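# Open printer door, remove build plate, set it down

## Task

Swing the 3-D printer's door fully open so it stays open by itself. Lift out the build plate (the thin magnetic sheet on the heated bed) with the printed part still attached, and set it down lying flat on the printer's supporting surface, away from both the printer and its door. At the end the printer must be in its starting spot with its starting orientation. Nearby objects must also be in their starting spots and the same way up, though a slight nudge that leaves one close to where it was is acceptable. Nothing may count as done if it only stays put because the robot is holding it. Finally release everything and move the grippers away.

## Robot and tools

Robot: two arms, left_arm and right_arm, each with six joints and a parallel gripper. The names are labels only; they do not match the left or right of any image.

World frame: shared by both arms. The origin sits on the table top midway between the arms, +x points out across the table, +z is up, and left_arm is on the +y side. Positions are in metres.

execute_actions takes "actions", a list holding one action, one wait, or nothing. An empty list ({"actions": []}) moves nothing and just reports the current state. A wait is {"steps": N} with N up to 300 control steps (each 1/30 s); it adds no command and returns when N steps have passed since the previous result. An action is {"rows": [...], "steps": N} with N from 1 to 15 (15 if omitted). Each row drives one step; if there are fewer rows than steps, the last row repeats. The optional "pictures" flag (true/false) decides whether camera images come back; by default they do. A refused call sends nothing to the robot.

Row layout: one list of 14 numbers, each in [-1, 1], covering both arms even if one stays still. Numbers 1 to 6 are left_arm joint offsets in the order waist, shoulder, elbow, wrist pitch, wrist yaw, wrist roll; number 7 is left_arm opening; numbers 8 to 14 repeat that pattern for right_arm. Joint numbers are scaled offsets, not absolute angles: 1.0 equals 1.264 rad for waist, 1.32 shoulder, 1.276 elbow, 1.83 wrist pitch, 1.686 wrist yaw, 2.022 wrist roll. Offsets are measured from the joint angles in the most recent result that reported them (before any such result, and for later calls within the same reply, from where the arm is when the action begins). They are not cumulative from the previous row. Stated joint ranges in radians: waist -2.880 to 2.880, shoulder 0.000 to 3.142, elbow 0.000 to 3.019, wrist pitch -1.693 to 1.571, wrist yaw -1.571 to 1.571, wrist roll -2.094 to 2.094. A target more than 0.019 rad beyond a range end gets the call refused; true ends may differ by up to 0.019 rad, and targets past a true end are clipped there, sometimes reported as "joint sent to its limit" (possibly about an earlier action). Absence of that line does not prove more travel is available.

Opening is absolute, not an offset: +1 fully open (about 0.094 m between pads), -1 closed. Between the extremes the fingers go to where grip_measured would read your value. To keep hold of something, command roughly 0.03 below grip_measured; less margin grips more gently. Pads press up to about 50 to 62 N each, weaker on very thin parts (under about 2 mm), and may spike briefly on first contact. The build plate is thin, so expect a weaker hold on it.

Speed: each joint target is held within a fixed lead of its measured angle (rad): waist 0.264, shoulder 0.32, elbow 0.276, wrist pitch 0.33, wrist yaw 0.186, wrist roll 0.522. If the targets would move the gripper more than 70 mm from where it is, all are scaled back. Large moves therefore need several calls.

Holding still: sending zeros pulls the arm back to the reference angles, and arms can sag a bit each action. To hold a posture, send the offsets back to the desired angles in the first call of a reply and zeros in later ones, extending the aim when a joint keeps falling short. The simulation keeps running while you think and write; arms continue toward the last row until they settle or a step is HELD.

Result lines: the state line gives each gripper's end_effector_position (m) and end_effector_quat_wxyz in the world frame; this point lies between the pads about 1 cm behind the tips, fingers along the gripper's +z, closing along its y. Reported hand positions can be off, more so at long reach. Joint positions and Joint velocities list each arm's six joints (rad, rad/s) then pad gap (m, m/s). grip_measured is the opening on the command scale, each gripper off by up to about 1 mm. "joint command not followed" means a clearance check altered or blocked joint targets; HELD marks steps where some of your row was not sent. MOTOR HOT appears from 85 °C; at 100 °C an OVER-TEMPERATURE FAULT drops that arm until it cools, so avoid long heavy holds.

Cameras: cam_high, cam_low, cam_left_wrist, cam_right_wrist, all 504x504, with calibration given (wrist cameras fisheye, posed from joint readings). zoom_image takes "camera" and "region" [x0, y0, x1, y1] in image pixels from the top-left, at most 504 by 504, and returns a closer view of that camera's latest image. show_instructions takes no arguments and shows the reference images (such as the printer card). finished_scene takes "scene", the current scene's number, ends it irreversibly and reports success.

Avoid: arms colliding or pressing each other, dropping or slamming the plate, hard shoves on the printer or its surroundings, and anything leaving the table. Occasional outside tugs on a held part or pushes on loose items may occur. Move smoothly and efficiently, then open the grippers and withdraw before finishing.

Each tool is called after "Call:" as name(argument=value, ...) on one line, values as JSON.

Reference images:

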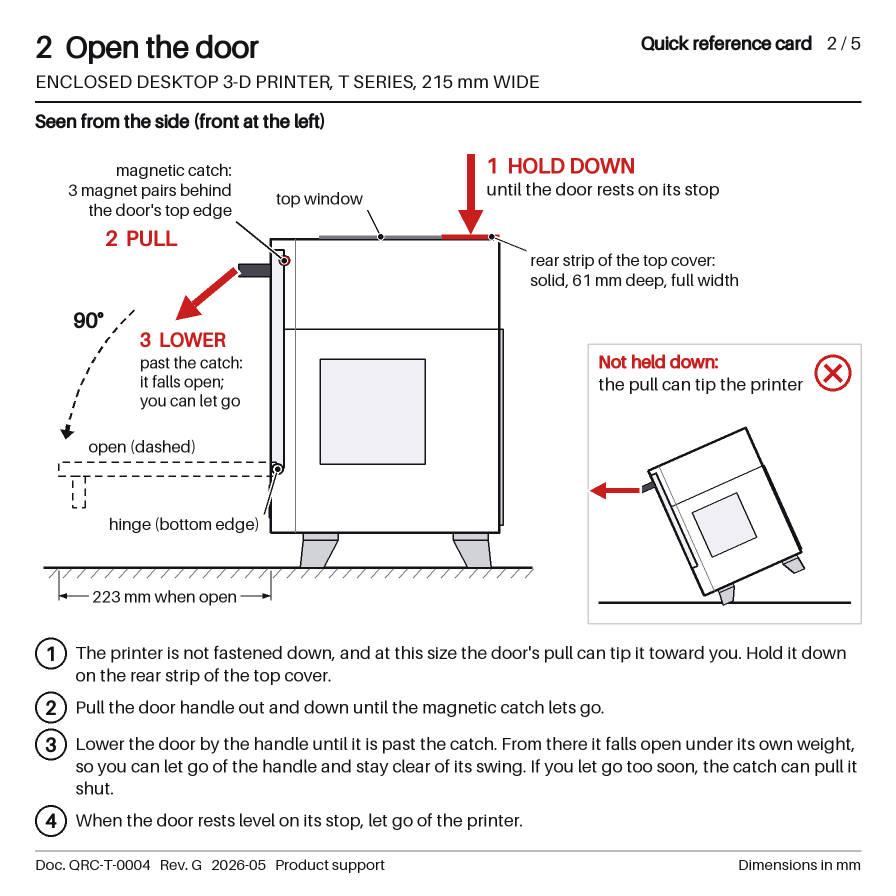

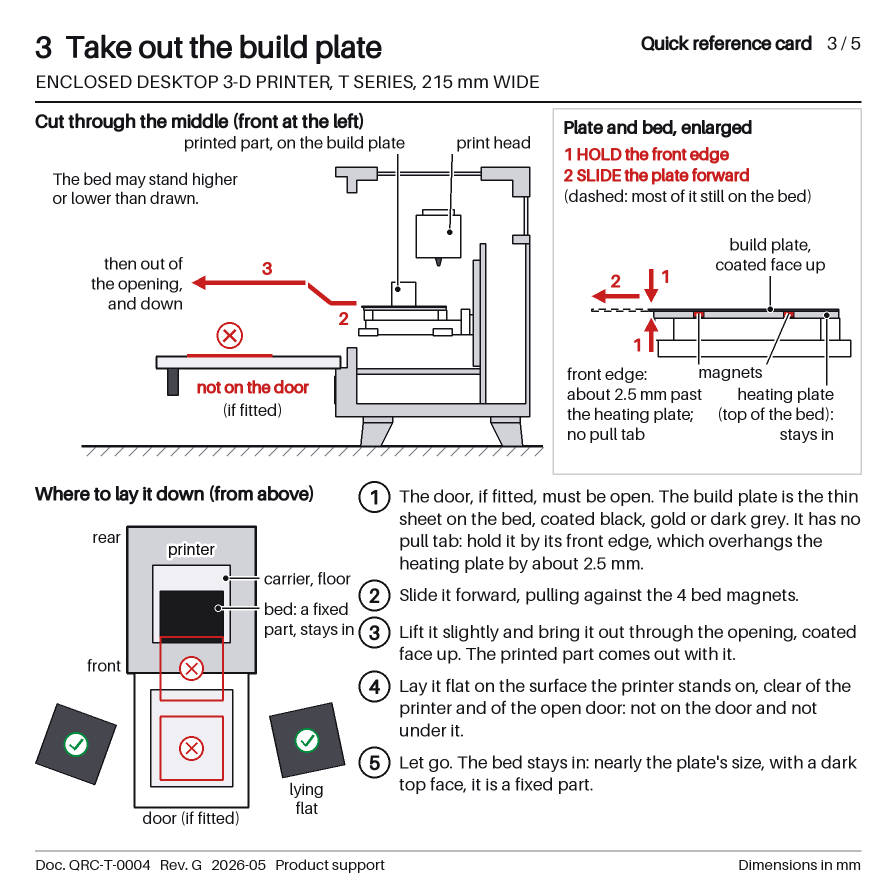

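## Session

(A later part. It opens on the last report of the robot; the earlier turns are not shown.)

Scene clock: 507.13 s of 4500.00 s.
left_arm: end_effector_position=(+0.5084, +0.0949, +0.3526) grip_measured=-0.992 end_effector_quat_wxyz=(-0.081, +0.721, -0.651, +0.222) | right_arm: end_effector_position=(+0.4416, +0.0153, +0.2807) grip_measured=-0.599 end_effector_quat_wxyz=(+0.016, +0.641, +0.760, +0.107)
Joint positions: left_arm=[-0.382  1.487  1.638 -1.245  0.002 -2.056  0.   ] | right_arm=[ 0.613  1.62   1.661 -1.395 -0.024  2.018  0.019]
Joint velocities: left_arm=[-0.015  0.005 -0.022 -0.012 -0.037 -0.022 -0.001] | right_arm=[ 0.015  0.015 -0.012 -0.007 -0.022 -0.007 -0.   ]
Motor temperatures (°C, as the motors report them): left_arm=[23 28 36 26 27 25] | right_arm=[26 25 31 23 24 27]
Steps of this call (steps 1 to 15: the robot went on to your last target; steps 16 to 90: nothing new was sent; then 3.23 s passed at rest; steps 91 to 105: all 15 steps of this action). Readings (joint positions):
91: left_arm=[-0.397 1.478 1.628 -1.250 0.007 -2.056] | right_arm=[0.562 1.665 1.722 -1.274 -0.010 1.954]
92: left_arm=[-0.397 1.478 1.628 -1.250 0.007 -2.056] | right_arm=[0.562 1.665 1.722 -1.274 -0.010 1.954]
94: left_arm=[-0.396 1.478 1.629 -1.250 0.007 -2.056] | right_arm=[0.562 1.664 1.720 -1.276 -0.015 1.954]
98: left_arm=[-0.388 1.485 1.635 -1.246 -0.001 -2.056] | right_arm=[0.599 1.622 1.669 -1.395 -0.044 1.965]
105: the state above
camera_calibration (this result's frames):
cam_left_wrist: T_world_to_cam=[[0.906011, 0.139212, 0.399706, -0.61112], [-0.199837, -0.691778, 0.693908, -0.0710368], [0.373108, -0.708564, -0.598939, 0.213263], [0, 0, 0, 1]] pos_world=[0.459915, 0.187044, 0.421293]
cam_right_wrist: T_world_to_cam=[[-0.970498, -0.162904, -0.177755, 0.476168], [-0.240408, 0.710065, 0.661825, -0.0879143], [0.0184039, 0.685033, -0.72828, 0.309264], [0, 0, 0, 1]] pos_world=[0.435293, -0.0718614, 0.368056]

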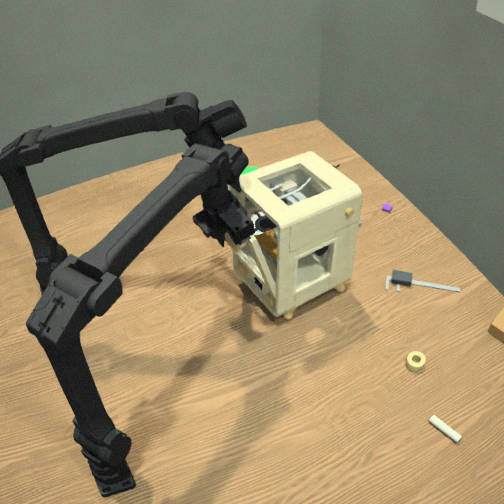

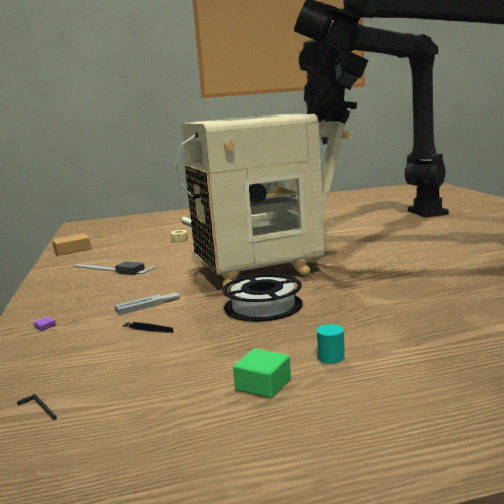

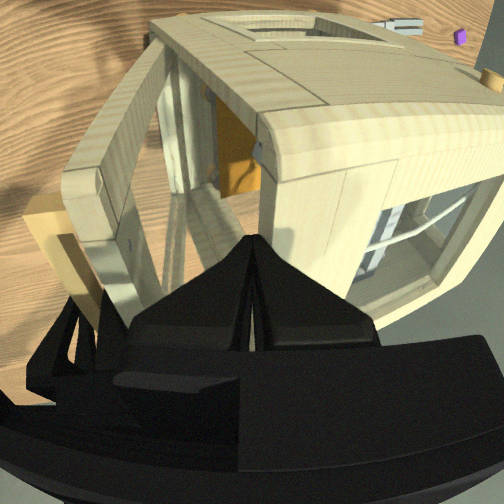

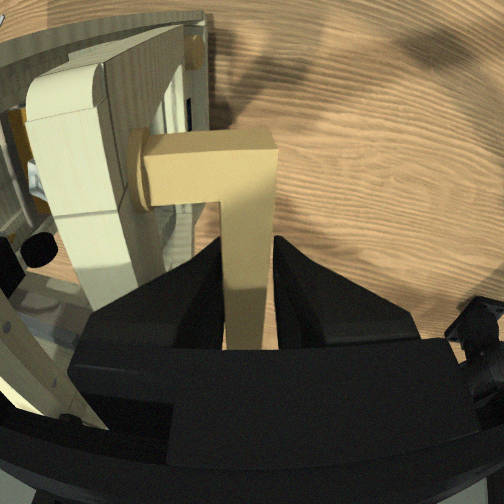

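The door is released, so I'm easing off the left arm's push.

Call:
execute_actions(actions=[{"rows": [[0,-0.01,0.03,0,0,0,-1, 0,0,0,0,0,0,-0.6]], "steps": 8}], pictures=false)

Scene clock: 510.07 s of 4500.00 s.
left_arm: end_effector_position=(+0.5054, +0.0945, +0.3551) grip_measured=-0.992 end_effector_quat_wxyz=(-0.079, +0.721, -0.652, +0.223) | right_arm: end_effector_position=(+0.4433, +0.0144, +0.2796) grip_measured=-0.599 end_effector_quat_wxyz=(+0.019, +0.646, +0.756, +0.106)
Joint positions: left_arm=[-0.384  1.481  1.638 -1.251  0.005 -2.056  0.   ] | right_arm=[ 0.613  1.622  1.661 -1.393 -0.016  2.028  0.019]
Joint velocities: left_arm=[-0.015 -0.005 -0.017 -0.007  0.007 -0.022  0.001] | right_arm=[-0.005 -0.005  0.002 -0.007  0.007 -0.007 -0.   ]
Motor temperatures (°C, as the motors report them): left_arm=[23 28 37 26 27 25] | right_arm=[26 25 31 23 24 27]
Steps of this call (steps 1 to 15: the robot went on to your last target; steps 16 to 80: nothing new was sent; steps 81 to 88: all 8 steps of this action). Readings (joint positions):
81: left_arm=[-0.384 1.484 1.638 -1.250 0.006 -2.056] | right_arm=[0.613 1.622 1.661 -1.393 -0.017 2.024]
82: left_arm=[-0.384 1.484 1.638 -1.251 0.007 -2.056] | right_arm=[0.613 1.622 1.661 -1.393 -0.016 2.026]
84: left_arm=[-0.384 1.482 1.638 -1.251 0.005 -2.056] | right_arm=[0.613 1.622 1.661 -1.393 -0.016 2.028]
88: the state above

Call:
execute_actions(actions=[{"rows": [[0,0,0.02,0,0,0,-1, 0.002,-0.014,-0.02,0.015,0,0,-0.55],[0,0,0.02,0,0,0,-1, 0.004,-0.028,-0.04,0.03,0,0,-0.55],[0,0,0.02,0,0,0,-1, 0.006,-0.042,-0.06,0.045,0,0,-0.55],[0,0,0.02,0,0,0,-1, 0.008,-0.056,-0.08,0.06,0,0,-0.55],[0,0,0.02,0,0,0,-1, 0.01,-0.07,-0.1,0.075,0,0,-0.55],[0,0,0.02,0,0,0,-1, 0.012,-0.084,-0.12,0.09,0,0,-0.55],[0,0,0.02,0,0,0,-1, 0.014,-0.098,-0.14,0.105,0,0,-0.55],[0,0,0.02,0,0,0,-1, 0.016,-0.112,-0.16,0.12,0,0,-0.55],[0,0,0.02,0,0,0,-1, 0.018,-0.126,-0.18,0.135,0,-0.01,-0.55],[0,0,0.02,0,0,0,-1, 0.02,-0.14,-0.2,0.15,0,-0.01,-0.55],[0,0,0.02,0,0,0,-1, 0.022,-0.154,-0.22,0.165,0,-0.01,-0.55],[0,0,0.02,0,0,0,-1, 0.024,-0.168,-0.24,0.18,0,-0.01,-0.55],[0,0,0.02,0,0,0,-1, 0.026,-0.182,-0.26,0.19,0,-0.015,-0.55],[0,0,0.02,0,0,0,-1, 0.028,-0.19,-0.28,0.2,0,-0.015,-0.55],[0,0,0.02,0,0,0,-1, 0.03,-0.198,-0.295,0.21,0,-0.015,-0.55]], "steps": 15}], pictures=false)

Call:
execute_actions(actions=[{"steps": 20}])

Scene clock: 542.60 s of 4500.00 s.
left_arm: end_effector_position=(+0.5054, +0.0944, +0.3551) grip_measured=-0.992 end_effector_quat_wxyz=(-0.079, +0.721, -0.652, +0.223) | right_arm: end_effector_position=(+0.4132, +0.0101, +0.2609) grip_measured=-0.551 end_effector_quat_wxyz=(+0.047, +0.624, +0.750, +0.214)
Joint positions: left_arm=[-0.384  1.481  1.638 -1.251  0.006 -2.056  0.   ] | right_arm=[ 0.642  1.416  1.332 -1.044 -0.008  2.032  0.021]
Joint velocities: left_arm=[-0.005 -0.005 -0.007 -0.012  0.037 -0.066  0.001] | right_arm=[ 0.054 -0.425 -0.657  0.672  0.081 -0.037 -0.001]
Motor temperatures (°C, as the motors report them): left_arm=[23 28 36 25 26 25] | right_arm=[26 25 32 22 24 27]
Steps of this call (steps 1 to 15: the robot went on to your last target; steps 16 to 90: nothing new was sent; then 29.03 s passed at rest; steps 91 to 105: all 15 steps of this action). Readings (joint positions):
91: left_arm=[-0.384 1.481 1.638 -1.251 0.005 -2.056] | right_arm=[0.613 1.622 1.659 -1.390 -0.016 2.029]
92: left_arm=[-0.384 1.481 1.638 -1.251 0.005 -2.056] | right_arm=[0.613 1.617 1.653 -1.381 -0.016 2.029]
94: left_arm=[-0.384 1.481 1.638 -1.251 0.005 -2.056] | right_arm=[0.614 1.595 1.617 -1.342 -0.017 2.029]
98: left_arm=[-0.384 1.481 1.638 -1.251 0.005 -2.056] | right_arm=[0.624 1.528 1.512 -1.234 -0.014 2.033]
105: the state above

Scene clock: 543.27 s of 4500.00 s.
left_arm: end_effector_position=(+0.5045, +0.0924, +0.3551) grip_measured=-0.992 end_effector_quat_wxyz=(-0.076, +0.719, -0.653, +0.224) | right_arm: end_effector_position=(+0.4087, +0.0071, +0.2578) grip_measured=-0.551 end_effector_quat_wxyz=(+0.052, +0.621, +0.749, +0.224)
Joint positions: left_arm=[-0.386  1.481  1.638 -1.251  0.01  -2.056  0.   ] | right_arm=[ 0.644  1.392  1.293 -1.009 -0.003  2.029  0.021]
Joint velocities: left_arm=[-0.015 -0.015 -0.002 -0.007 -0.051 -0.007  0.   ] | right_arm=[-0.005  0.005 -0.002 -0.007  0.022 -0.037 -0.   ]
Motor temperatures (°C, as the motors report them): left_arm=[23 28 36 25 26 25] | right_arm=[26 25 32 22 24 27]
Steps of this call (steps 1 to 20: the robot went on to your last target). Readings (joint positions):
1: left_arm=[-0.384 1.481 1.638 -1.251 0.009 -2.056] | right_arm=[0.643 1.404 1.313 -1.027 -0.006 2.032]
2: left_arm=[-0.385 1.481 1.638 -1.251 0.010 -2.056] | right_arm=[0.644 1.397 1.301 -1.017 -0.004 2.032]
4: left_arm=[-0.386 1.481 1.638 -1.251 0.010 -2.056] | right_arm=[0.644 1.392 1.294 -1.010 -0.003 2.031]
8: left_arm=[-0.386 1.481 1.638 -1.251 0.010 -2.056] | right_arm=[0.644 1.392 1.293 -1.009 -0.003 2.029]
20: the state above
camera_calibration (this result's frames):
cam_left_wrist: T_world_to_cam=[[0.908299, 0.134628, 0.396066, -0.607653], [-0.203463, -0.685085, 0.699472, -0.0760773], [0.365507, -0.715915, -0.59487, 0.217533], [0, 0, 0, 1]] pos_world=[0.456941, 0.185423, 0.423288]
cam_right_wrist: T_world_to_cam=[[-0.90812, -0.136859, -0.395711, 0.469345], [-0.390878, 0.615908, 0.684012, -0.0183929], [0.150108, 0.775839, -0.612814, 0.214516], [0, 0, 0, 1]] pos_world=[0.386832, -0.0908674, 0.329764]

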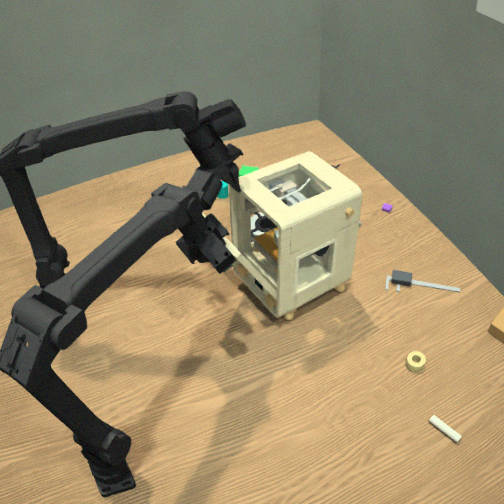

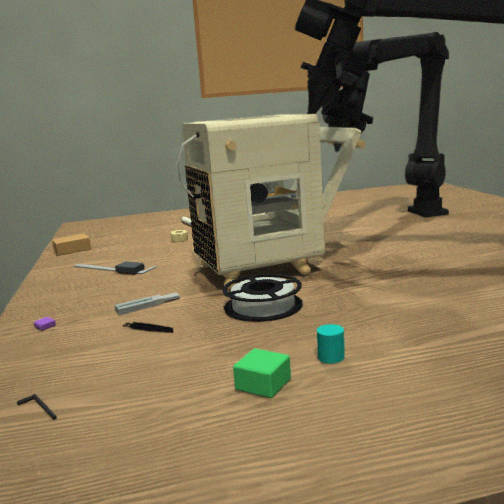

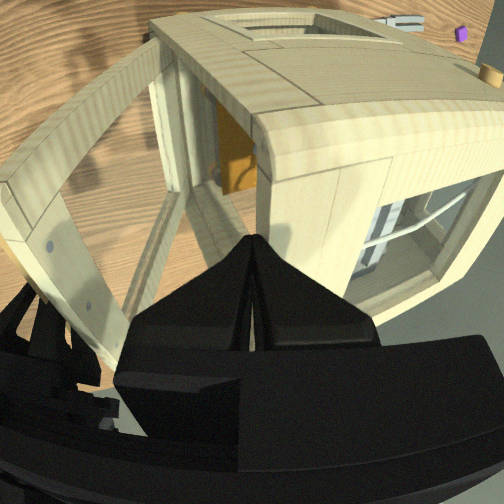

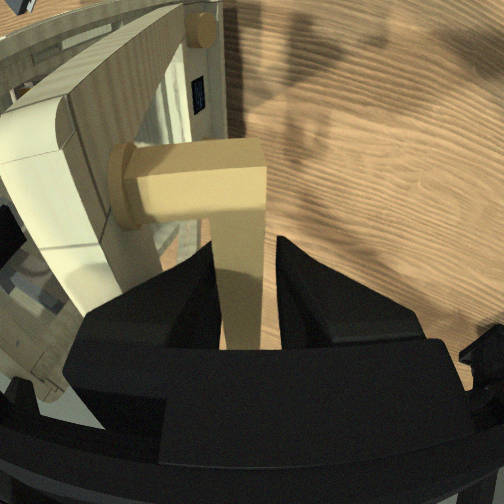

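Call:
execute_actions(actions=[{"rows": [[0,0,0.02,0,0,0,-1, 0.003,-0.03,-0.024,0.019,0,0,-0.55],[0,0,0.02,0,0,0,-1, 0.006,-0.044,-0.048,0.038,0,0,-0.55],[0,0,0.02,0,0,0,-1, 0.009,-0.058,-0.072,0.057,0,0,-0.55],[0,0,0.02,0,0,0,-1, 0.012,-0.072,-0.096,0.076,0,-0.01,-0.55],[0,0,0.02,0,0,0,-1, 0.015,-0.086,-0.12,0.095,0,-0.01,-0.55],[0,0,0.02,0,0,0,-1, 0.018,-0.1,-0.144,0.114,0,-0.015,-0.55],[0,0,0.02,0,0,0,-1, 0.021,-0.114,-0.168,0.133,0,-0.015,-0.55],[0,0,0.02,0,0,0,-1, 0.024,-0.128,-0.192,0.152,0,-0.02,-0.55],[0,0,0.02,0,0,0,-1, 0.027,-0.142,-0.216,0.171,0,-0.02,-0.55],[0,0,0.02,0,0,0,-1, 0.03,-0.155,-0.24,0.19,0,-0.025,-0.55],[0,0,0.02,0,0,0,-1, 0.033,-0.168,-0.264,0.209,0,-0.025,-0.55],[0,0,0.02,0,0,0,-1, 0.036,-0.18,-0.288,0.228,0,-0.03,-0.55],[0,0,0.02,0,0,0,-1, 0.039,-0.192,-0.312,0.247,0,-0.03,-0.55],[0,0,0.02,0,0,0,-1, 0.042,-0.204,-0.336,0.266,0,-0.032,-0.55],[0,0,0.02,0,0,0,-1, 0.046,-0.214,-0.363,0.285,0,-0.032,-0.55]], "steps": 15}], pictures=false)

Call:
execute_actions(actions=[{"steps": 20}])

Scene clock: 556.67 s of 4500.00 s.
left_arm: end_effector_position=(+0.5025, +0.0885, +0.3552) grip_measured=-0.992 end_effector_quat_wxyz=(-0.072, +0.717, -0.656, +0.225) | right_arm: end_effector_position=(+0.3691, -0.0045, +0.2216) grip_measured=-0.551 end_effector_quat_wxyz=(+0.088, +0.572, +0.735, +0.355)
Joint positions: left_arm=[-0.392  1.48   1.638 -1.252  0.019 -2.056  0.   ] | right_arm=[ 0.679  1.174  0.898 -0.546  0.009  1.998  0.021]
Joint velocities: left_arm=[-0.054 -0.005  0.002 -0.017 -0.051 -0.066  0.   ] | right_arm=[ 0.054 -0.464 -0.867  1.096  0.007 -0.125  0.001]
Motor temperatures (°C, as the motors report them): left_arm=[23 28 36 25 26 25] | right_arm=[26 25 32 22 24 27]
Steps of this call (steps 1 to 15: the robot went on to your last target; steps 16 to 90: nothing new was sent; then 9.90 s passed at rest; steps 91 to 105: all 15 steps of this action). Readings (joint positions):
91: left_arm=[-0.386 1.481 1.638 -1.251 0.011 -2.056] | right_arm=[0.644 1.390 1.290 -1.003 -0.000 2.030]
92: left_arm=[-0.386 1.481 1.638 -1.251 0.011 -2.056] | right_arm=[0.644 1.384 1.281 -0.988 -0.000 2.030]
94: left_arm=[-0.386 1.481 1.638 -1.251 0.011 -2.056] | right_arm=[0.647 1.356 1.236 -0.939 -0.003 2.028]
98: left_arm=[-0.386 1.481 1.638 -1.251 0.012 -2.056] | right_arm=[0.663 1.286 1.111 -0.797 0.003 2.024]
105: the state above

Scene clock: 557.33 s of 4500.00 s.
left_arm: end_effector_position=(+0.5005, +0.0849, +0.3552) grip_measured=-0.992 end_effector_quat_wxyz=(-0.069, +0.715, -0.659, +0.225) | right_arm: end_effector_position=(+0.3630, -0.0103, +0.2137) grip_measured=-0.551 end_effector_quat_wxyz=(+0.097, +0.566, +0.731, +0.368)
Joint positions: left_arm=[-0.398  1.48   1.638 -1.254  0.022 -2.056  0.   ] | right_arm=[ 0.682  1.145  0.839 -0.485  0.02   1.99   0.021]
Joint velocities: left_arm=[-0.005 -0.005 -0.017 -0.007  0.007  0.066  0.   ] | right_arm=[-0.005 -0.015 -0.002  0.012  0.007  0.007 -0.   ]
Motor temperatures (°C, as the motors report them): left_arm=[23 28 36 25 26 25] | right_arm=[26 25 32 22 24 27]
Steps of this call (steps 1 to 20: the robot went on to your last target). Readings (joint positions):
1: left_arm=[-0.393 1.480 1.638 -1.253 0.020 -2.056] | right_arm=[0.681 1.160 0.871 -0.517 0.011 1.996]
2: left_arm=[-0.395 1.480 1.638 -1.253 0.022 -2.056] | right_arm=[0.682 1.152 0.853 -0.499 0.017 1.995]
4: left_arm=[-0.398 1.480 1.638 -1.253 0.022 -2.056] | right_arm=[0.682 1.145 0.840 -0.487 0.020 1.994]
8: left_arm=[-0.398 1.480 1.638 -1.254 0.022 -2.056] | right_arm=[0.682 1.145 0.839 -0.485 0.020 1.991]
20: the state above
camera_calibration (this result's frames):
cam_left_wrist: T_world_to_cam=[[0.912787, 0.122457, 0.389647, -0.602001], [-0.211126, -0.675193, 0.706781, -0.081735], [0.349637, -0.727405, -0.590453, 0.221028], [0, 0, 0, 1]] pos_world=[0.454962, 0.179309, 0.422844]
cam_right_wrist: T_world_to_cam=[[-0.757193, -0.0982083, -0.645767, 0.407083], [-0.604372, 0.480359, 0.635602, 0.0910325], [0.247778, 0.871557, -0.423078, 0.132868], [0, 0, 0, 1]] pos_world=[0.330336, -0.119551, 0.261234]

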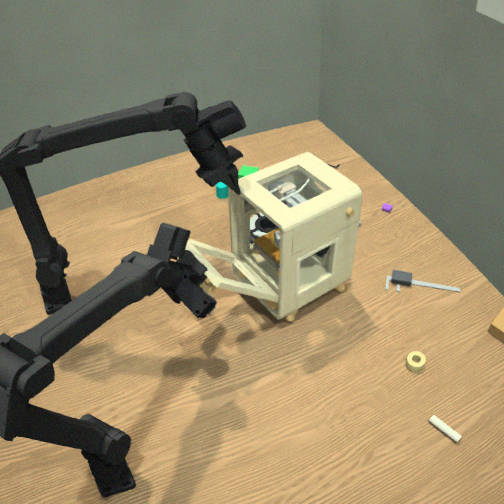

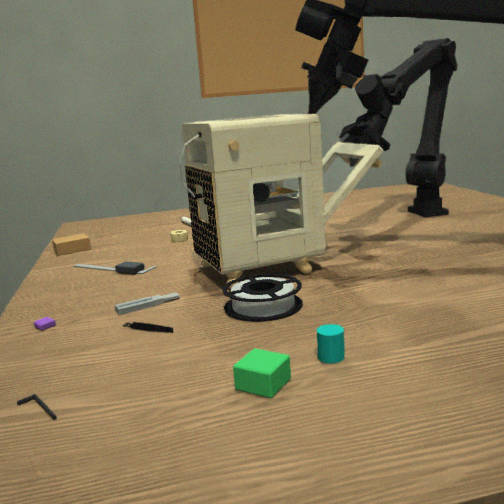

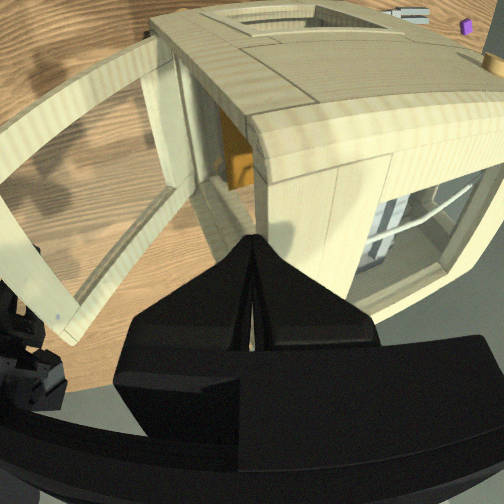

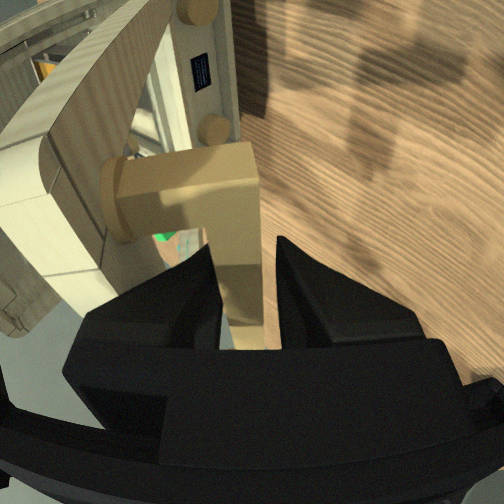

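Call:
execute_actions(actions=[{"rows": [[0,0,0.02,0,0,0,-1, 0,-0.02,0,0,-0.01,0,-0.4],[0,0,0.02,0,0,0,-1, 0.004,-0.025,-0.02,0.024,-0.01,0,-0.3],[0,0,0.02,0,0,0,-1, 0.008,-0.03,-0.04,0.048,-0.015,-0.01,-0.3],[0,0,0.02,0,0,0,-1, 0.012,-0.034,-0.06,0.072,-0.015,-0.015,-0.3],[0,0,0.02,0,0,0,-1, 0.016,-0.038,-0.08,0.096,-0.02,-0.02,-0.3],[0,0,0.02,0,0,0,-1, 0.02,-0.042,-0.1,0.12,-0.02,-0.025,-0.3],[0,0,0.02,0,0,0,-1, 0.024,-0.045,-0.12,0.145,-0.02,-0.03,-0.3],[0,0,0.02,0,0,0,-1, 0.028,-0.047,-0.14,0.17,-0.02,-0.035,-0.3],[0,0,0.02,0,0,0,-1, 0.032,-0.048,-0.162,0.195,-0.02,-0.04,-0.3],[0,0,0.02,0,0,0,-1, 0.036,-0.048,-0.184,0.22,-0.02,-0.045,-0.3],[0,0,0.02,0,0,0,-1, 0.04,-0.048,-0.206,0.247,-0.02,-0.05,-0.3],[0,0,0.02,0,0,0,-1, 0.045,-0.047,-0.228,0.274,-0.02,-0.055,-0.3],[0,0,0.02,0,0,0,-1, 0.05,-0.046,-0.25,0.3,-0.02,-0.06,-0.3],[0,0,0.02,0,0,0,-1, 0.055,-0.045,-0.274,0.328,-0.02,-0.065,-0.3],[0,0,0.02,0,0,0,-1, 0.059,-0.043,-0.297,0.355,-0.02,-0.065,-0.3]], "steps": 15}], pictures=false)

Call:
execute_actions(actions=[{"steps": 20}])

Scene clock: 571.33 s of 4500.00 s.
left_arm: end_effector_position=(+0.5004, +0.0847, +0.3552) grip_measured=-0.992 end_effector_quat_wxyz=(-0.069, +0.715, -0.659, +0.225) | right_arm: end_effector_position=(+0.3267, -0.0057, +0.1673) grip_measured=-0.301 end_effector_quat_wxyz=(+0.121, +0.479, +0.723, +0.483)
Joint positions: left_arm=[-0.398  1.48   1.638 -1.254  0.023 -2.056  0.   ] | right_arm=[ 0.732  1.086  0.518  0.04  -0.007  1.906  0.033]
Joint velocities: left_arm=[-0.005 -0.015 -0.002 -0.012 -0.051 -0.007 -0.001] | right_arm=[ 0.161 -0.005 -0.789  1.414 -0.095 -0.3    0.001]
Motor temperatures (°C, as the motors report them): left_arm=[23 28 35 25 26 25] | right_arm=[26 25 32 22 24 27]
Steps of this call (steps 1 to 15: the robot went on to your last target; steps 16 to 90: nothing new was sent; then 10.50 s passed at rest; steps 91 to 105: all 15 steps of this action). Readings (joint positions):
91: left_arm=[-0.398 1.480 1.638 -1.254 0.023 -2.056] | right_arm=[0.681 1.144 0.839 -0.485 0.020 1.991]
92: left_arm=[-0.398 1.480 1.638 -1.254 0.023 -2.056] | right_arm=[0.681 1.142 0.837 -0.481 0.016 1.991]
94: left_arm=[-0.398 1.480 1.638 -1.254 0.023 -2.056] | right_arm=[0.683 1.129 0.812 -0.442 0.001 1.987]
98: left_arm=[-0.398 1.480 1.638 -1.254 0.023 -2.056] | right_arm=[0.698 1.094 0.713 -0.291 -0.010 1.963]
105: the state above

Scene clock: 572.00 s of 4500.00 s.
left_arm: end_effector_position=(+0.5004, +0.0847, +0.3552) grip_measured=-0.992 end_effector_quat_wxyz=(-0.069, +0.715, -0.659, +0.225) | right_arm: end_effector_position=(+0.3088, -0.0069, +0.1447) grip_measured=-0.301 end_effector_quat_wxyz=(+0.121, +0.457, +0.736, +0.485)
Joint positions: left_arm=[-0.398  1.48   1.638 -1.254  0.023 -2.056  0.   ] | right_arm=[ 0.755  1.093  0.447  0.121 -0.014  1.873  0.033]
Joint velocities: left_arm=[-0.005  0.005 -0.002 -0.017  0.037 -0.022 -0.001] | right_arm=[-0.005  0.005 -0.007 -0.022  0.066  0.037 -0.   ]
Motor temperatures (°C, as the motors report them): left_arm=[23 28 35 25 26 25] | right_arm=[26 25 32 22 24 27]
Steps of this call (steps 1 to 20: the robot went on to your last target). Readings (joint positions):
1: left_arm=[-0.398 1.480 1.638 -1.254 0.023 -2.056] | right_arm=[0.737 1.086 0.493 0.077 -0.010 1.899]
2: left_arm=[-0.398 1.480 1.638 -1.254 0.023 -2.056] | right_arm=[0.744 1.087 0.473 0.095 -0.012 1.894]
4: left_arm=[-0.398 1.480 1.638 -1.254 0.023 -2.056] | right_arm=[0.753 1.090 0.451 0.106 -0.014 1.886]
8: left_arm=[-0.398 1.480 1.638 -1.254 0.023 -2.056] | right_arm=[0.755 1.093 0.447 0.116 -0.014 1.878]
20: the state above
camera_calibration (this result's frames):
cam_left_wrist: T_world_to_cam=[[0.913004, 0.122344, 0.389172, -0.601839], [-0.2112, -0.674419, 0.707498, -0.0821592], [0.349024, -0.728142, -0.589908, 0.221103], [0, 0, 0, 1]] pos_world=[0.45496, 0.179216, 0.422777]
cam_right_wrist: T_world_to_cam=[[-0.555142, -0.122561, -0.822676, 0.284794], [-0.812982, 0.288915, 0.505558, 0.182421], [0.175722, 0.949477, -0.260028, 0.113335], [0, 0, 0, 1]] pos_world=[0.28649, -0.125408, 0.171539]

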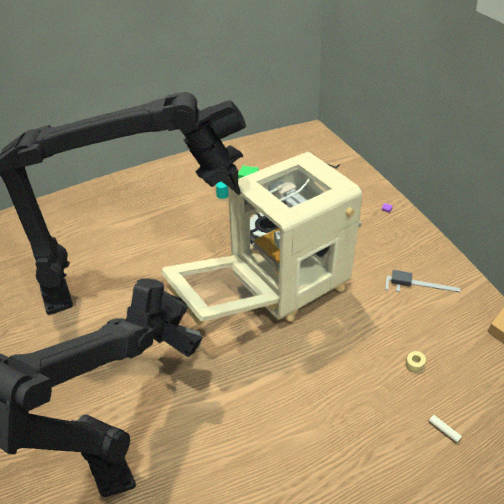

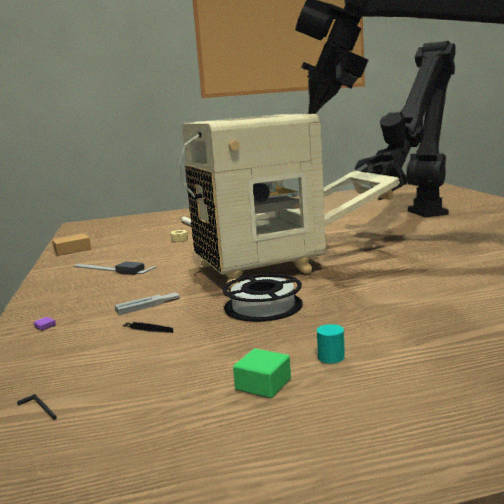

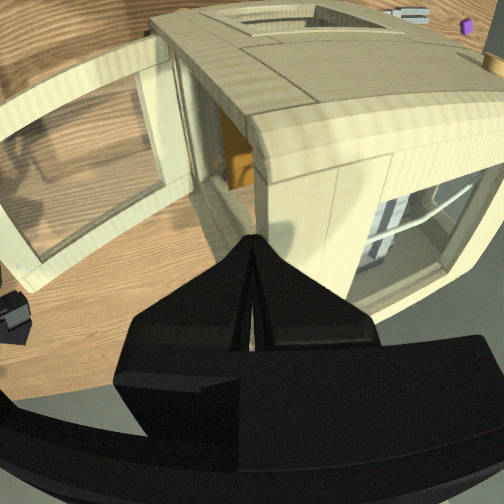

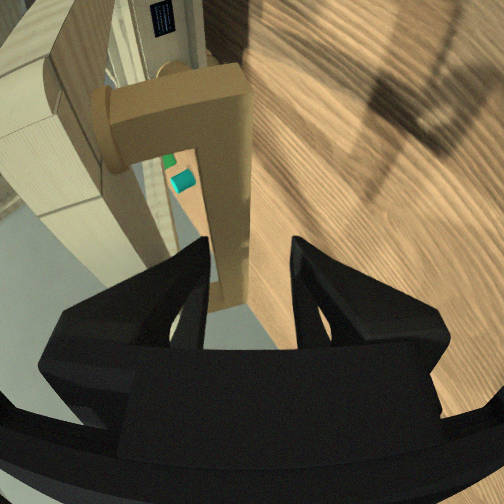

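Call:
execute_actions(actions=[{"rows": [[0,0,0.02,0,0,0,-1, 0,0.015,-0.01,0.03,0,0,-0.3],[0,0,0.02,0,0,0,-1, 0,0.03,-0.02,0.055,0,0,-0.3],[0,0,0.02,0,0,0,-1, 0,0.045,-0.03,0.08,0,-0.01,-0.3],[0,0,0.02,0,0,0,-1, 0,0.06,-0.04,0.105,0,-0.015,-0.3],[0,0,0.02,0,0,0,-1, 0,0.076,-0.05,0.13,0,-0.02,-0.3],[0,0,0.02,0,0,0,-1, 0,0.092,-0.06,0.155,0,-0.025,-0.3],[0,0,0.02,0,0,0,-1, 0,0.108,-0.07,0.18,0,-0.03,-0.3],[0,0,0.02,0,0,0,-1, 0,0.125,-0.08,0.205,0,-0.035,-0.3],[0,0,0.02,0,0,0,-1, 0,0.143,-0.089,0.23,0,-0.04,-0.3],[0,0,0.02,0,0,0,-1, 0,0.161,-0.098,0.255,0,-0.045,-0.3],[0,0,0.02,0,0,0,-1, 0,0.18,-0.106,0.28,0,-0.045,-0.3],[0,0,0.02,0,0,0,-1, 0,0.2,-0.114,0.307,0,-0.045,-0.3],[0,0,0.02,0,0,0,-1, 0,0.22,-0.121,0.335,0,-0.045,-0.3],[0,0,0.02,0,0,0,-1, 0,0.24,-0.128,0.362,0,-0.045,-0.3],[0,0,0.02,0,0,0,-1, 0,0.26,-0.134,0.39,0,-0.045,-0.3]], "steps": 15}], pictures=false)

Call:
execute_actions(actions=[{"steps": 25}])

Scene clock: 586.07 s of 4500.00 s.
left_arm: end_effector_position=(+0.5004, +0.0846, +0.3552) grip_measured=-0.992 end_effector_quat_wxyz=(-0.068, +0.715, -0.659, +0.225) | right_arm: end_effector_position=(+0.3044, -0.0065, +0.0906) grip_measured=-0.301 end_effector_quat_wxyz=(+0.152, +0.410, +0.713, +0.548)
Joint positions: left_arm=[-0.398  1.48   1.638 -1.254  0.024 -2.056  0.   ] | right_arm=[ 0.762  1.373  0.289  0.721 -0.016  1.817  0.033]
Joint velocities: left_arm=[-0.024 -0.005  0.002  0.022 -0.007 -0.007  0.   ] | right_arm=[-0.015  0.855 -0.227  1.438  0.022 -0.051 -0.002]
Motor temperatures (°C, as the motors report them): left_arm=[23 28 35 25 26 25] | right_arm=[26 25 32 23 24 27]
Steps of this call (steps 1 to 15: the robot went on to your last target; steps 16 to 90: nothing new was sent; then 10.57 s passed at rest; steps 91 to 105: all 15 steps of this action). Readings (joint positions):
91: left_arm=[-0.398 1.480 1.638 -1.254 0.023 -2.056] | right_arm=[0.755 1.094 0.445 0.124 -0.014 1.873]
92: left_arm=[-0.398 1.480 1.638 -1.254 0.023 -2.056] | right_arm=[0.755 1.098 0.441 0.139 -0.014 1.873]
94: left_arm=[-0.398 1.480 1.638 -1.254 0.024 -2.056] | right_arm=[0.755 1.121 0.422 0.202 -0.015 1.868]
98: left_arm=[-0.398 1.480 1.638 -1.254 0.024 -2.056] | right_arm=[0.759 1.196 0.363 0.384 -0.016 1.851]
105: the state above

Scene clock: 586.90 s of 4500.00 s.
left_arm: end_effector_position=(+0.5004, +0.0846, +0.3552) grip_measured=-0.992 end_effector_quat_wxyz=(-0.068, +0.715, -0.659, +0.225) | right_arm: end_effector_position=(+0.3045, -0.0067, +0.0826) grip_measured=-0.301 end_effector_quat_wxyz=(+0.156, +0.405, +0.709, +0.555)
Joint positions: left_arm=[-0.398  1.48   1.638 -1.254  0.024 -2.056  0.   ] | right_arm=[ 0.762  1.435  0.277  0.818 -0.015  1.81   0.033]
Joint velocities: left_arm=[-0.015 -0.005 -0.032  0.002  0.066 -0.051 -0.   ] | right_arm=[-0.005 -0.015  0.017  0.002 -0.022 -0.022 -0.   ]
Motor temperatures (°C, as the motors report them): left_arm=[23 28 35 25 26 25] | right_arm=[26 25 32 23 24 27]
Steps of this call (steps 1 to 25: the robot went on to your last target). Readings (joint positions):
1: left_arm=[-0.398 1.480 1.638 -1.254 0.024 -2.056] | right_arm=[0.762 1.400 0.284 0.761 -0.016 1.815]
2: left_arm=[-0.398 1.480 1.638 -1.254 0.024 -2.056] | right_arm=[0.762 1.420 0.280 0.787 -0.016 1.815]
4: left_arm=[-0.398 1.480 1.638 -1.254 0.024 -2.056] | right_arm=[0.762 1.435 0.277 0.814 -0.015 1.815]
8: left_arm=[-0.398 1.480 1.638 -1.254 0.024 -2.056] | right_arm=[0.762 1.435 0.277 0.818 -0.015 1.811]
25: the state above
camera_calibration (this result's frames):
cam_left_wrist: T_world_to_cam=[[0.913077, 0.122307, 0.389014, -0.601786], [-0.211225, -0.674161, 0.707737, -0.0823006], [0.348819, -0.728387, -0.589727, 0.221127], [0, 0, 0, 1]] pos_world=[0.454959, 0.179185, 0.422755]
cam_right_wrist: T_world_to_cam=[[-0.400897, -0.0645488, -0.913846, 0.192258], [-0.898697, 0.221343, 0.378617, 0.246373], [0.177834, 0.973057, -0.146746, 0.0879402], [0, 0, 0, 1]] pos_world=[0.282851, -0.127694, 0.0953176]

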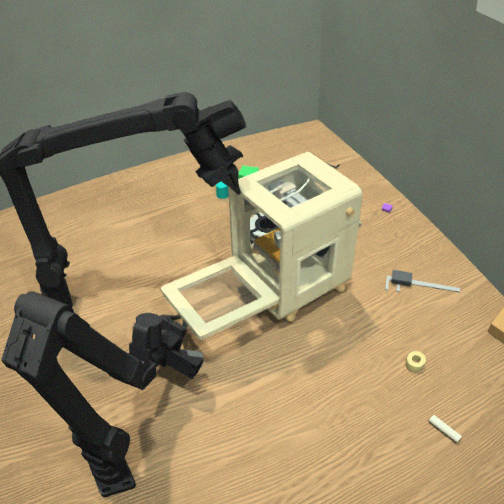

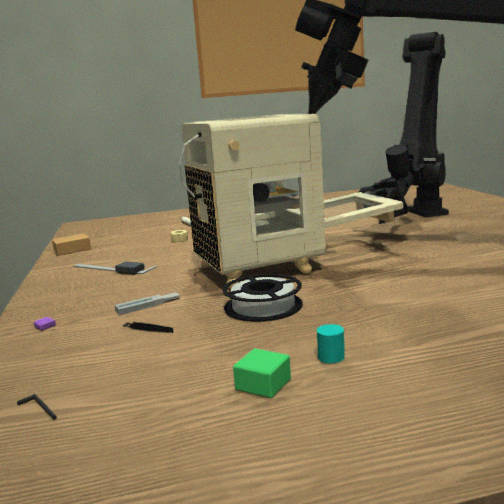

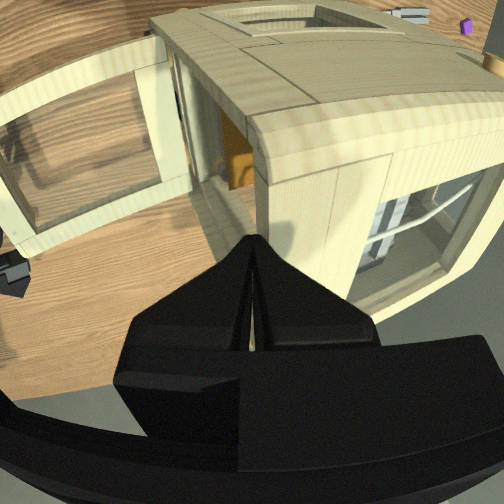

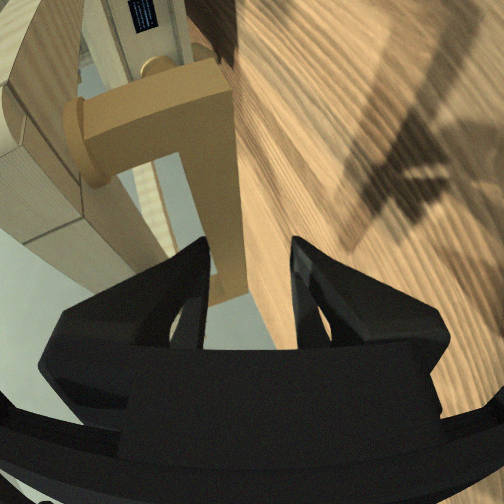

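Call:
execute_actions(actions=[{"rows": [[0,0,0.02,0,0,0,-1, 0,-0.01,-0.02,0.003,0,0,-0.3],[0,0,0.02,0,0,0,-1, 0,-0.022,-0.04,0.006,0,0,-0.3],[0,0,0.02,0,0,0,-1, 0,-0.034,-0.06,0.009,0,0,-0.3],[0,0,0.02,0,0,0,-1, 0,-0.046,-0.08,0.012,0,0,-0.3],[0,0,0.02,0,0,0,-1, 0.02,-0.058,-0.1,0.015,0,0,-0.3],[0,0,0.02,0,0,0,-1, 0.04,-0.07,-0.11,0.015,0,0,-0.3],[0,0,0.02,0,0,0,-1, 0.06,-0.075,-0.11,0.015,0,0,-0.3]], "steps": 15}], pictures=false)

Call:
execute_actions(actions=[{"rows": [[0,0,0.02,0,0,0,-1, 0,-0.05,0,0,0,-0.12,-0.6],[0,0,0.02,0,0,0,-1, 0,-0.1,0,0,0,-0.12,-0.6],[0,0,0.02,0,0,0,-1, 0,-0.15,0,0,0,-0.12,-0.6],[0,0,0.02,0,0,0,-1, 0,-0.2,0,0,0,-0.12,-0.6],[0,0,0.02,0,0,0,-1, 0,-0.26,0,0,0,-0.12,-0.6]], "steps": 15}], pictures=false)

Call:
execute_actions(actions=[{"steps": 10}], pictures=false)

Scene clock: 629.63 s of 4500.00 s.
left_arm: end_effector_position=(+0.5004, +0.0846, +0.3552) grip_measured=-0.992 end_effector_quat_wxyz=(-0.068, +0.715, -0.659, +0.225) | right_arm: end_effector_position=(+0.2417, -0.0291, +0.0630) grip_measured=-0.301 end_effector_quat_wxyz=(+0.130, +0.386, +0.737, +0.540)
Joint positions: left_arm=[-0.398  1.48   1.638 -1.254  0.024 -2.056  0.   ] | right_arm=[ 0.836  1.34   0.129  0.819 -0.015  1.811  0.033]
Joint velocities: left_arm=[-0.015 -0.005 -0.002  0.012  0.007  0.037 -0.001] | right_arm=[ 0.015 -0.024  0.012 -0.002  0.007 -0.022  0.   ]
Motor temperatures (°C, as the motors report them): left_arm=[23 28 36 25 26 25] | right_arm=[26 24 30 23 24 27]
Steps of this call (steps 1 to 15: the robot went on to your last target; steps 16 to 90: nothing new was sent; then 39.23 s passed at rest; steps 91 to 105: all 15 steps of this action). Readings (joint positions):
91: left_arm=[-0.398 1.480 1.638 -1.254 0.024 -2.056] | right_arm=[0.762 1.434 0.274 0.818 -0.015 1.811]
92: left_arm=[-0.398 1.480 1.638 -1.254 0.024 -2.056] | right_arm=[0.762 1.431 0.269 0.818 -0.016 1.811]
94: left_arm=[-0.398 1.480 1.638 -1.254 0.024 -2.056] | right_arm=[0.762 1.417 0.237 0.818 -0.016 1.811]
98: left_arm=[-0.398 1.480 1.638 -1.254 0.024 -2.056] | right_arm=[0.799 1.358 0.142 0.818 -0.015 1.811]
105: the state above

Scene clock: 630.13 s of 4500.00 s.
left_arm: end_effector_position=(+0.5004, +0.0846, +0.3552) grip_measured=-0.992 end_effector_quat_wxyz=(-0.068, +0.715, -0.659, +0.225) | right_arm: end_effector_position=(+0.2431, -0.0275, +0.1827) grip_measured=-0.598 end_effector_quat_wxyz=(+0.238, +0.260, +0.675, +0.648)
Joint positions: left_arm=[-0.398  1.48   1.638 -1.254  0.024 -2.056  0.   ] | right_arm=[ 0.836  0.992  0.127  0.819 -0.015  1.586  0.019]
Joint velocities: left_arm=[-0.015  0.005 -0.017 -0.022  0.007 -0.007  0.   ] | right_arm=[-0.024  0.151 -0.012 -0.017  0.037 -0.11   0.001]
Motor temperatures (°C, as the motors report them): left_arm=[23 28 36 25 26 25] | right_arm=[26 24 30 23 24 27]
Steps of this call (steps 1 to 15: all 15 steps of this action). Readings (joint positions):
1: left_arm=[-0.398 1.480 1.638 -1.254 0.024 -2.056] | right_arm=[0.836 1.336 0.129 0.819 -0.015 1.776]
2: left_arm=[-0.398 1.480 1.638 -1.254 0.024 -2.056] | right_arm=[0.836 1.321 0.128 0.819 -0.015 1.737]
4: left_arm=[-0.398 1.480 1.638 -1.254 0.024 -2.056] | right_arm=[0.836 1.237 0.127 0.819 -0.015 1.680]
8: left_arm=[-0.398 1.480 1.638 -1.254 0.024 -2.056] | right_arm=[0.836 0.990 0.127 0.819 -0.015 1.619]
15: the state above

Scene clock: 630.47 s of 4500.00 s.
left_arm: end_effector_position=(+0.5004, +0.0846, +0.3552) grip_measured=-0.992 end_effector_quat_wxyz=(-0.068, +0.715, -0.659, +0.225) | right_arm: end_effector_position=(+0.2433, -0.0273, +0.1809) grip_measured=-0.598 end_effector_quat_wxyz=(+0.240, +0.258, +0.677, +0.646)
Joint positions: left_arm=[-0.398  1.48   1.638 -1.254  0.024 -2.056  0.   ] | right_arm=[ 0.836  0.997  0.127  0.819 -0.015  1.578  0.019]
Joint velocities: left_arm=[-0.005  0.005  0.002  0.002 -0.007 -0.022  0.   ] | right_arm=[ 0.005 -0.005  0.007 -0.012 -0.081  0.022 -0.001]
Motor temperatures (°C, as the motors report them): left_arm=[23 28 36 25 26 25] | right_arm=[26 24 30 23 24 27]
Steps of this call (steps 1 to 10: the robot went on to your last target). Readings (joint positions):
1: left_arm=[-0.398 1.480 1.638 -1.254 0.024 -2.056] | right_arm=[0.836 0.996 0.127 0.819 -0.015 1.584]
2: left_arm=[-0.398 1.480 1.638 -1.254 0.024 -2.056] | right_arm=[0.836 0.997 0.127 0.819 -0.015 1.583]
4: left_arm=[-0.398 1.480 1.638 -1.254 0.024 -2.056] | right_arm=[0.836 0.997 0.127 0.819 -0.015 1.581]
8: left_arm=[-0.398 1.480 1.638 -1.254 0.024 -2.056] | right_arm=[0.836 0.997 0.127 0.819 -0.015 1.579]
10: the state above

Call:
execute_actions(actions=[{"rows": [[0,0,0.02,0,0,0,-1, -0.007,0.02,0.05,0.05,0.05,-0.004,-0.6],[0,0,0.02,0,0,0,-1, -0.007,0.05,0.08,0.1,0.1,-0.004,-0.6],[0,0,0.02,0,0,0,-1, -0.007,0.08,0.11,0.1,0.15,-0.004,-0.6],[0,0,0.02,0,0,0,-1, -0.007,0.11,0.14,0.1,0.2,-0.004,-0.6],[0,0,0.02,0,0,0,-1, -0.007,0.14,0.17,0.1,0.25,-0.004,-0.6],[0,0,0.02,0,0,0,-1, -0.007,0.17,0.2,0.1,0.3,-0.004,-0.6],[0,0,0.02,0,0,0,-1, -0.007,0.2,0.23,0.1,0.35,-0.004,-0.6],[0,0,0.02,0,0,0,-1, -0.007,0.23,0.26,0.1,0.4,-0.004,-0.6],[0,0,0.02,0,0,0,-1, -0.007,0.26,0.29,0.1,0.4,-0.004,-0.6],[0,0,0.02,0,0,0,-1, -0.007,0.29,0.31,0.1,0.4,-0.004,-0.6],[0,0,0.02,0,0,0,-1, -0.007,0.32,0.33,0.1,0.4,-0.004,-0.6],[0,0,0.02,0,0,0,-1, -0.007,0.35,0.35,0.1,0.4,-0.004,-0.6],[0,0,0.02,0,0,0,-1, -0.007,0.38,0.364,0.1,0.4,-0.004,-0.6],[0,0,0.02,0,0,0,-1, -0.007,0.41,0.364,0.1,0.4,-0.004,-0.6],[0,0,0.02,0,0,0,-1, -0.007,0.429,0.364,0.1,0.4,-0.004,-0.6]], "steps": 15}], pictures=false)

Call:
execute_actions(actions=[{"steps": 30}])

Scene clock: 644.97 s of 4500.00 s.
left_arm: end_effector_position=(+0.5004, +0.0846, +0.3552) grip_measured=-0.992 end_effector_quat_wxyz=(-0.068, +0.715, -0.659, +0.225) | right_arm: end_effector_position=(+0.4162, -0.0011, +0.2190) grip_measured=-0.598 end_effector_quat_wxyz=(+0.453, +0.455, +0.521, +0.562)
Joint positions: left_arm=[-0.398  1.48   1.638 -1.254  0.024 -2.056  0.   ] | right_arm=[0.829 1.498 0.571 0.981 0.654 1.578 0.019]
Joint velocities: left_arm=[ 0.005 -0.005 -0.027 -0.002  0.037 -0.022  0.   ] | right_arm=[-0.005  1.021  0.393  0.027 -0.022 -0.095  0.   ]
Motor temperatures (°C, as the motors report them): left_arm=[23 28 36 25 26 25] | right_arm=[26 24 30 23 24 27]
Steps of this call (steps 1 to 15: the robot went on to your last target; steps 16 to 90: nothing new was sent; then 11.00 s passed at rest; steps 91 to 105: all 15 steps of this action). Readings (joint positions):
91: left_arm=[-0.398 1.480 1.638 -1.254 0.024 -2.056] | right_arm=[0.837 0.999 0.127 0.828 0.021 1.578]
92: left_arm=[-0.398 1.480 1.638 -1.254 0.024 -2.056] | right_arm=[0.837 1.009 0.129 0.862 0.089 1.578]
94: left_arm=[-0.398 1.480 1.638 -1.254 0.024 -2.056] | right_arm=[0.835 1.056 0.157 0.930 0.246 1.578]
98: left_arm=[-0.398 1.480 1.638 -1.254 0.024 -2.056] | right_arm=[0.832 1.210 0.311 0.964 0.579 1.578]
105: the state above

Scene clock: 645.97 s of 4500.00 s.
left_arm: end_effector_position=(+0.5004, +0.0846, +0.3552) grip_measured=-0.992 end_effector_quat_wxyz=(-0.068, +0.715, -0.659, +0.225) | right_arm: end_effector_position=(+0.4217, +0.0042, +0.1842) grip_measured=-0.598 end_effector_quat_wxyz=(+0.453, +0.457, +0.545, +0.537)
Joint positions: left_arm=[-0.398  1.48   1.638 -1.254  0.024 -2.056  0.   ] | right_arm=[0.829 1.576 0.579 0.981 0.658 1.578 0.019]
Joint velocities: left_arm=[-0.005 -0.015 -0.007  0.017  0.081  0.022 -0.001] | right_arm=[-0.015 -0.015  0.012 -0.012  0.007  0.022 -0.001]
Motor temperatures (°C, as the motors report them): left_arm=[23 28 36 25 26 25] | right_arm=[26 24 30 23 24 27]
Steps of this call (steps 1 to 30: the robot went on to your last target). Readings (joint positions):
1: left_arm=[-0.398 1.480 1.638 -1.254 0.024 -2.056] | right_arm=[0.829 1.529 0.579 0.981 0.654 1.578]
2: left_arm=[-0.398 1.480 1.638 -1.254 0.024 -2.056] | right_arm=[0.829 1.554 0.579 0.981 0.654 1.578]
4: left_arm=[-0.398 1.480 1.638 -1.254 0.024 -2.056] | right_arm=[0.829 1.585 0.579 0.981 0.657 1.578]
8: left_arm=[-0.398 1.480 1.638 -1.254 0.024 -2.056] | right_arm=[0.829 1.585 0.579 0.981 0.657 1.578]
30: the state above
All arms were judged still, so your last target was given up. Only a new action makes them travel on or press farther. Fingers that are still opening or closing keep moving.
camera_calibration (this result's frames):
cam_left_wrist: T_world_to_cam=[[0.913077, 0.122307, 0.389014, -0.601786], [-0.211225, -0.674161, 0.707737, -0.0823006], [0.348819, -0.728387, -0.589727, 0.221127], [0, 0, 0, 1]] pos_world=[0.454959, 0.179185, 0.422755]
cam_right_wrist: T_world_to_cam=[[-0.0175313, -0.0135936, -0.999754, 0.186812], [-0.713879, 0.700262, 0.00299685, 0.300102], [0.700049, 0.713756, -0.0219807, -0.170713], [0, 0, 0, 1]] pos_world=[0.337019, -0.0857632, 0.182114]

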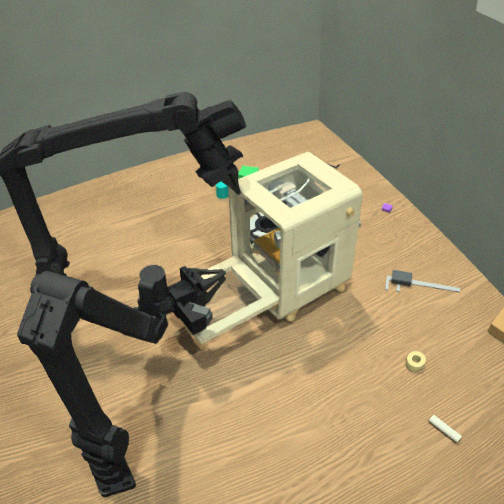

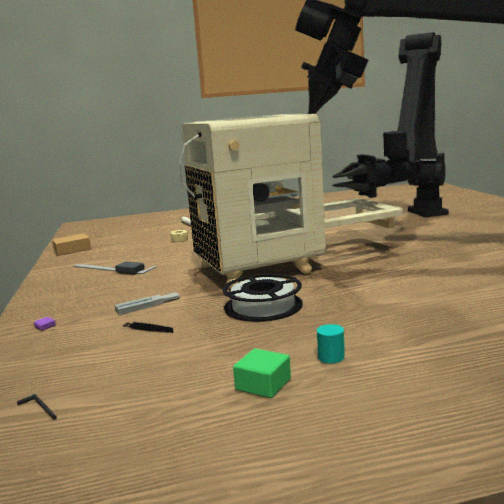

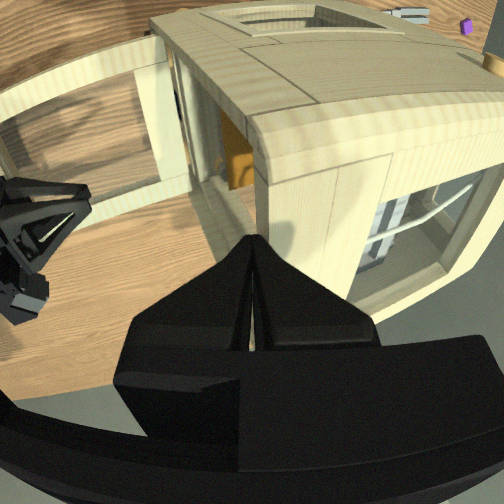

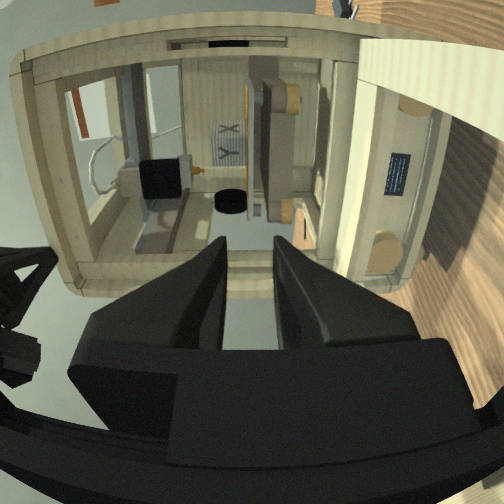

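Call:
zoom_image(camera="cam_right_wrist", region=[180, 50, 330, 250])

Region (180, 50, 330, 250) of cam_right_wrist's 504x504 image, scaled by 2.520, with more detail than that image has; it fills the left 378 columns of this view, and the rest is white.

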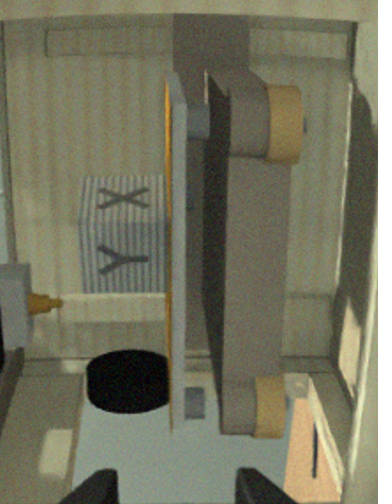

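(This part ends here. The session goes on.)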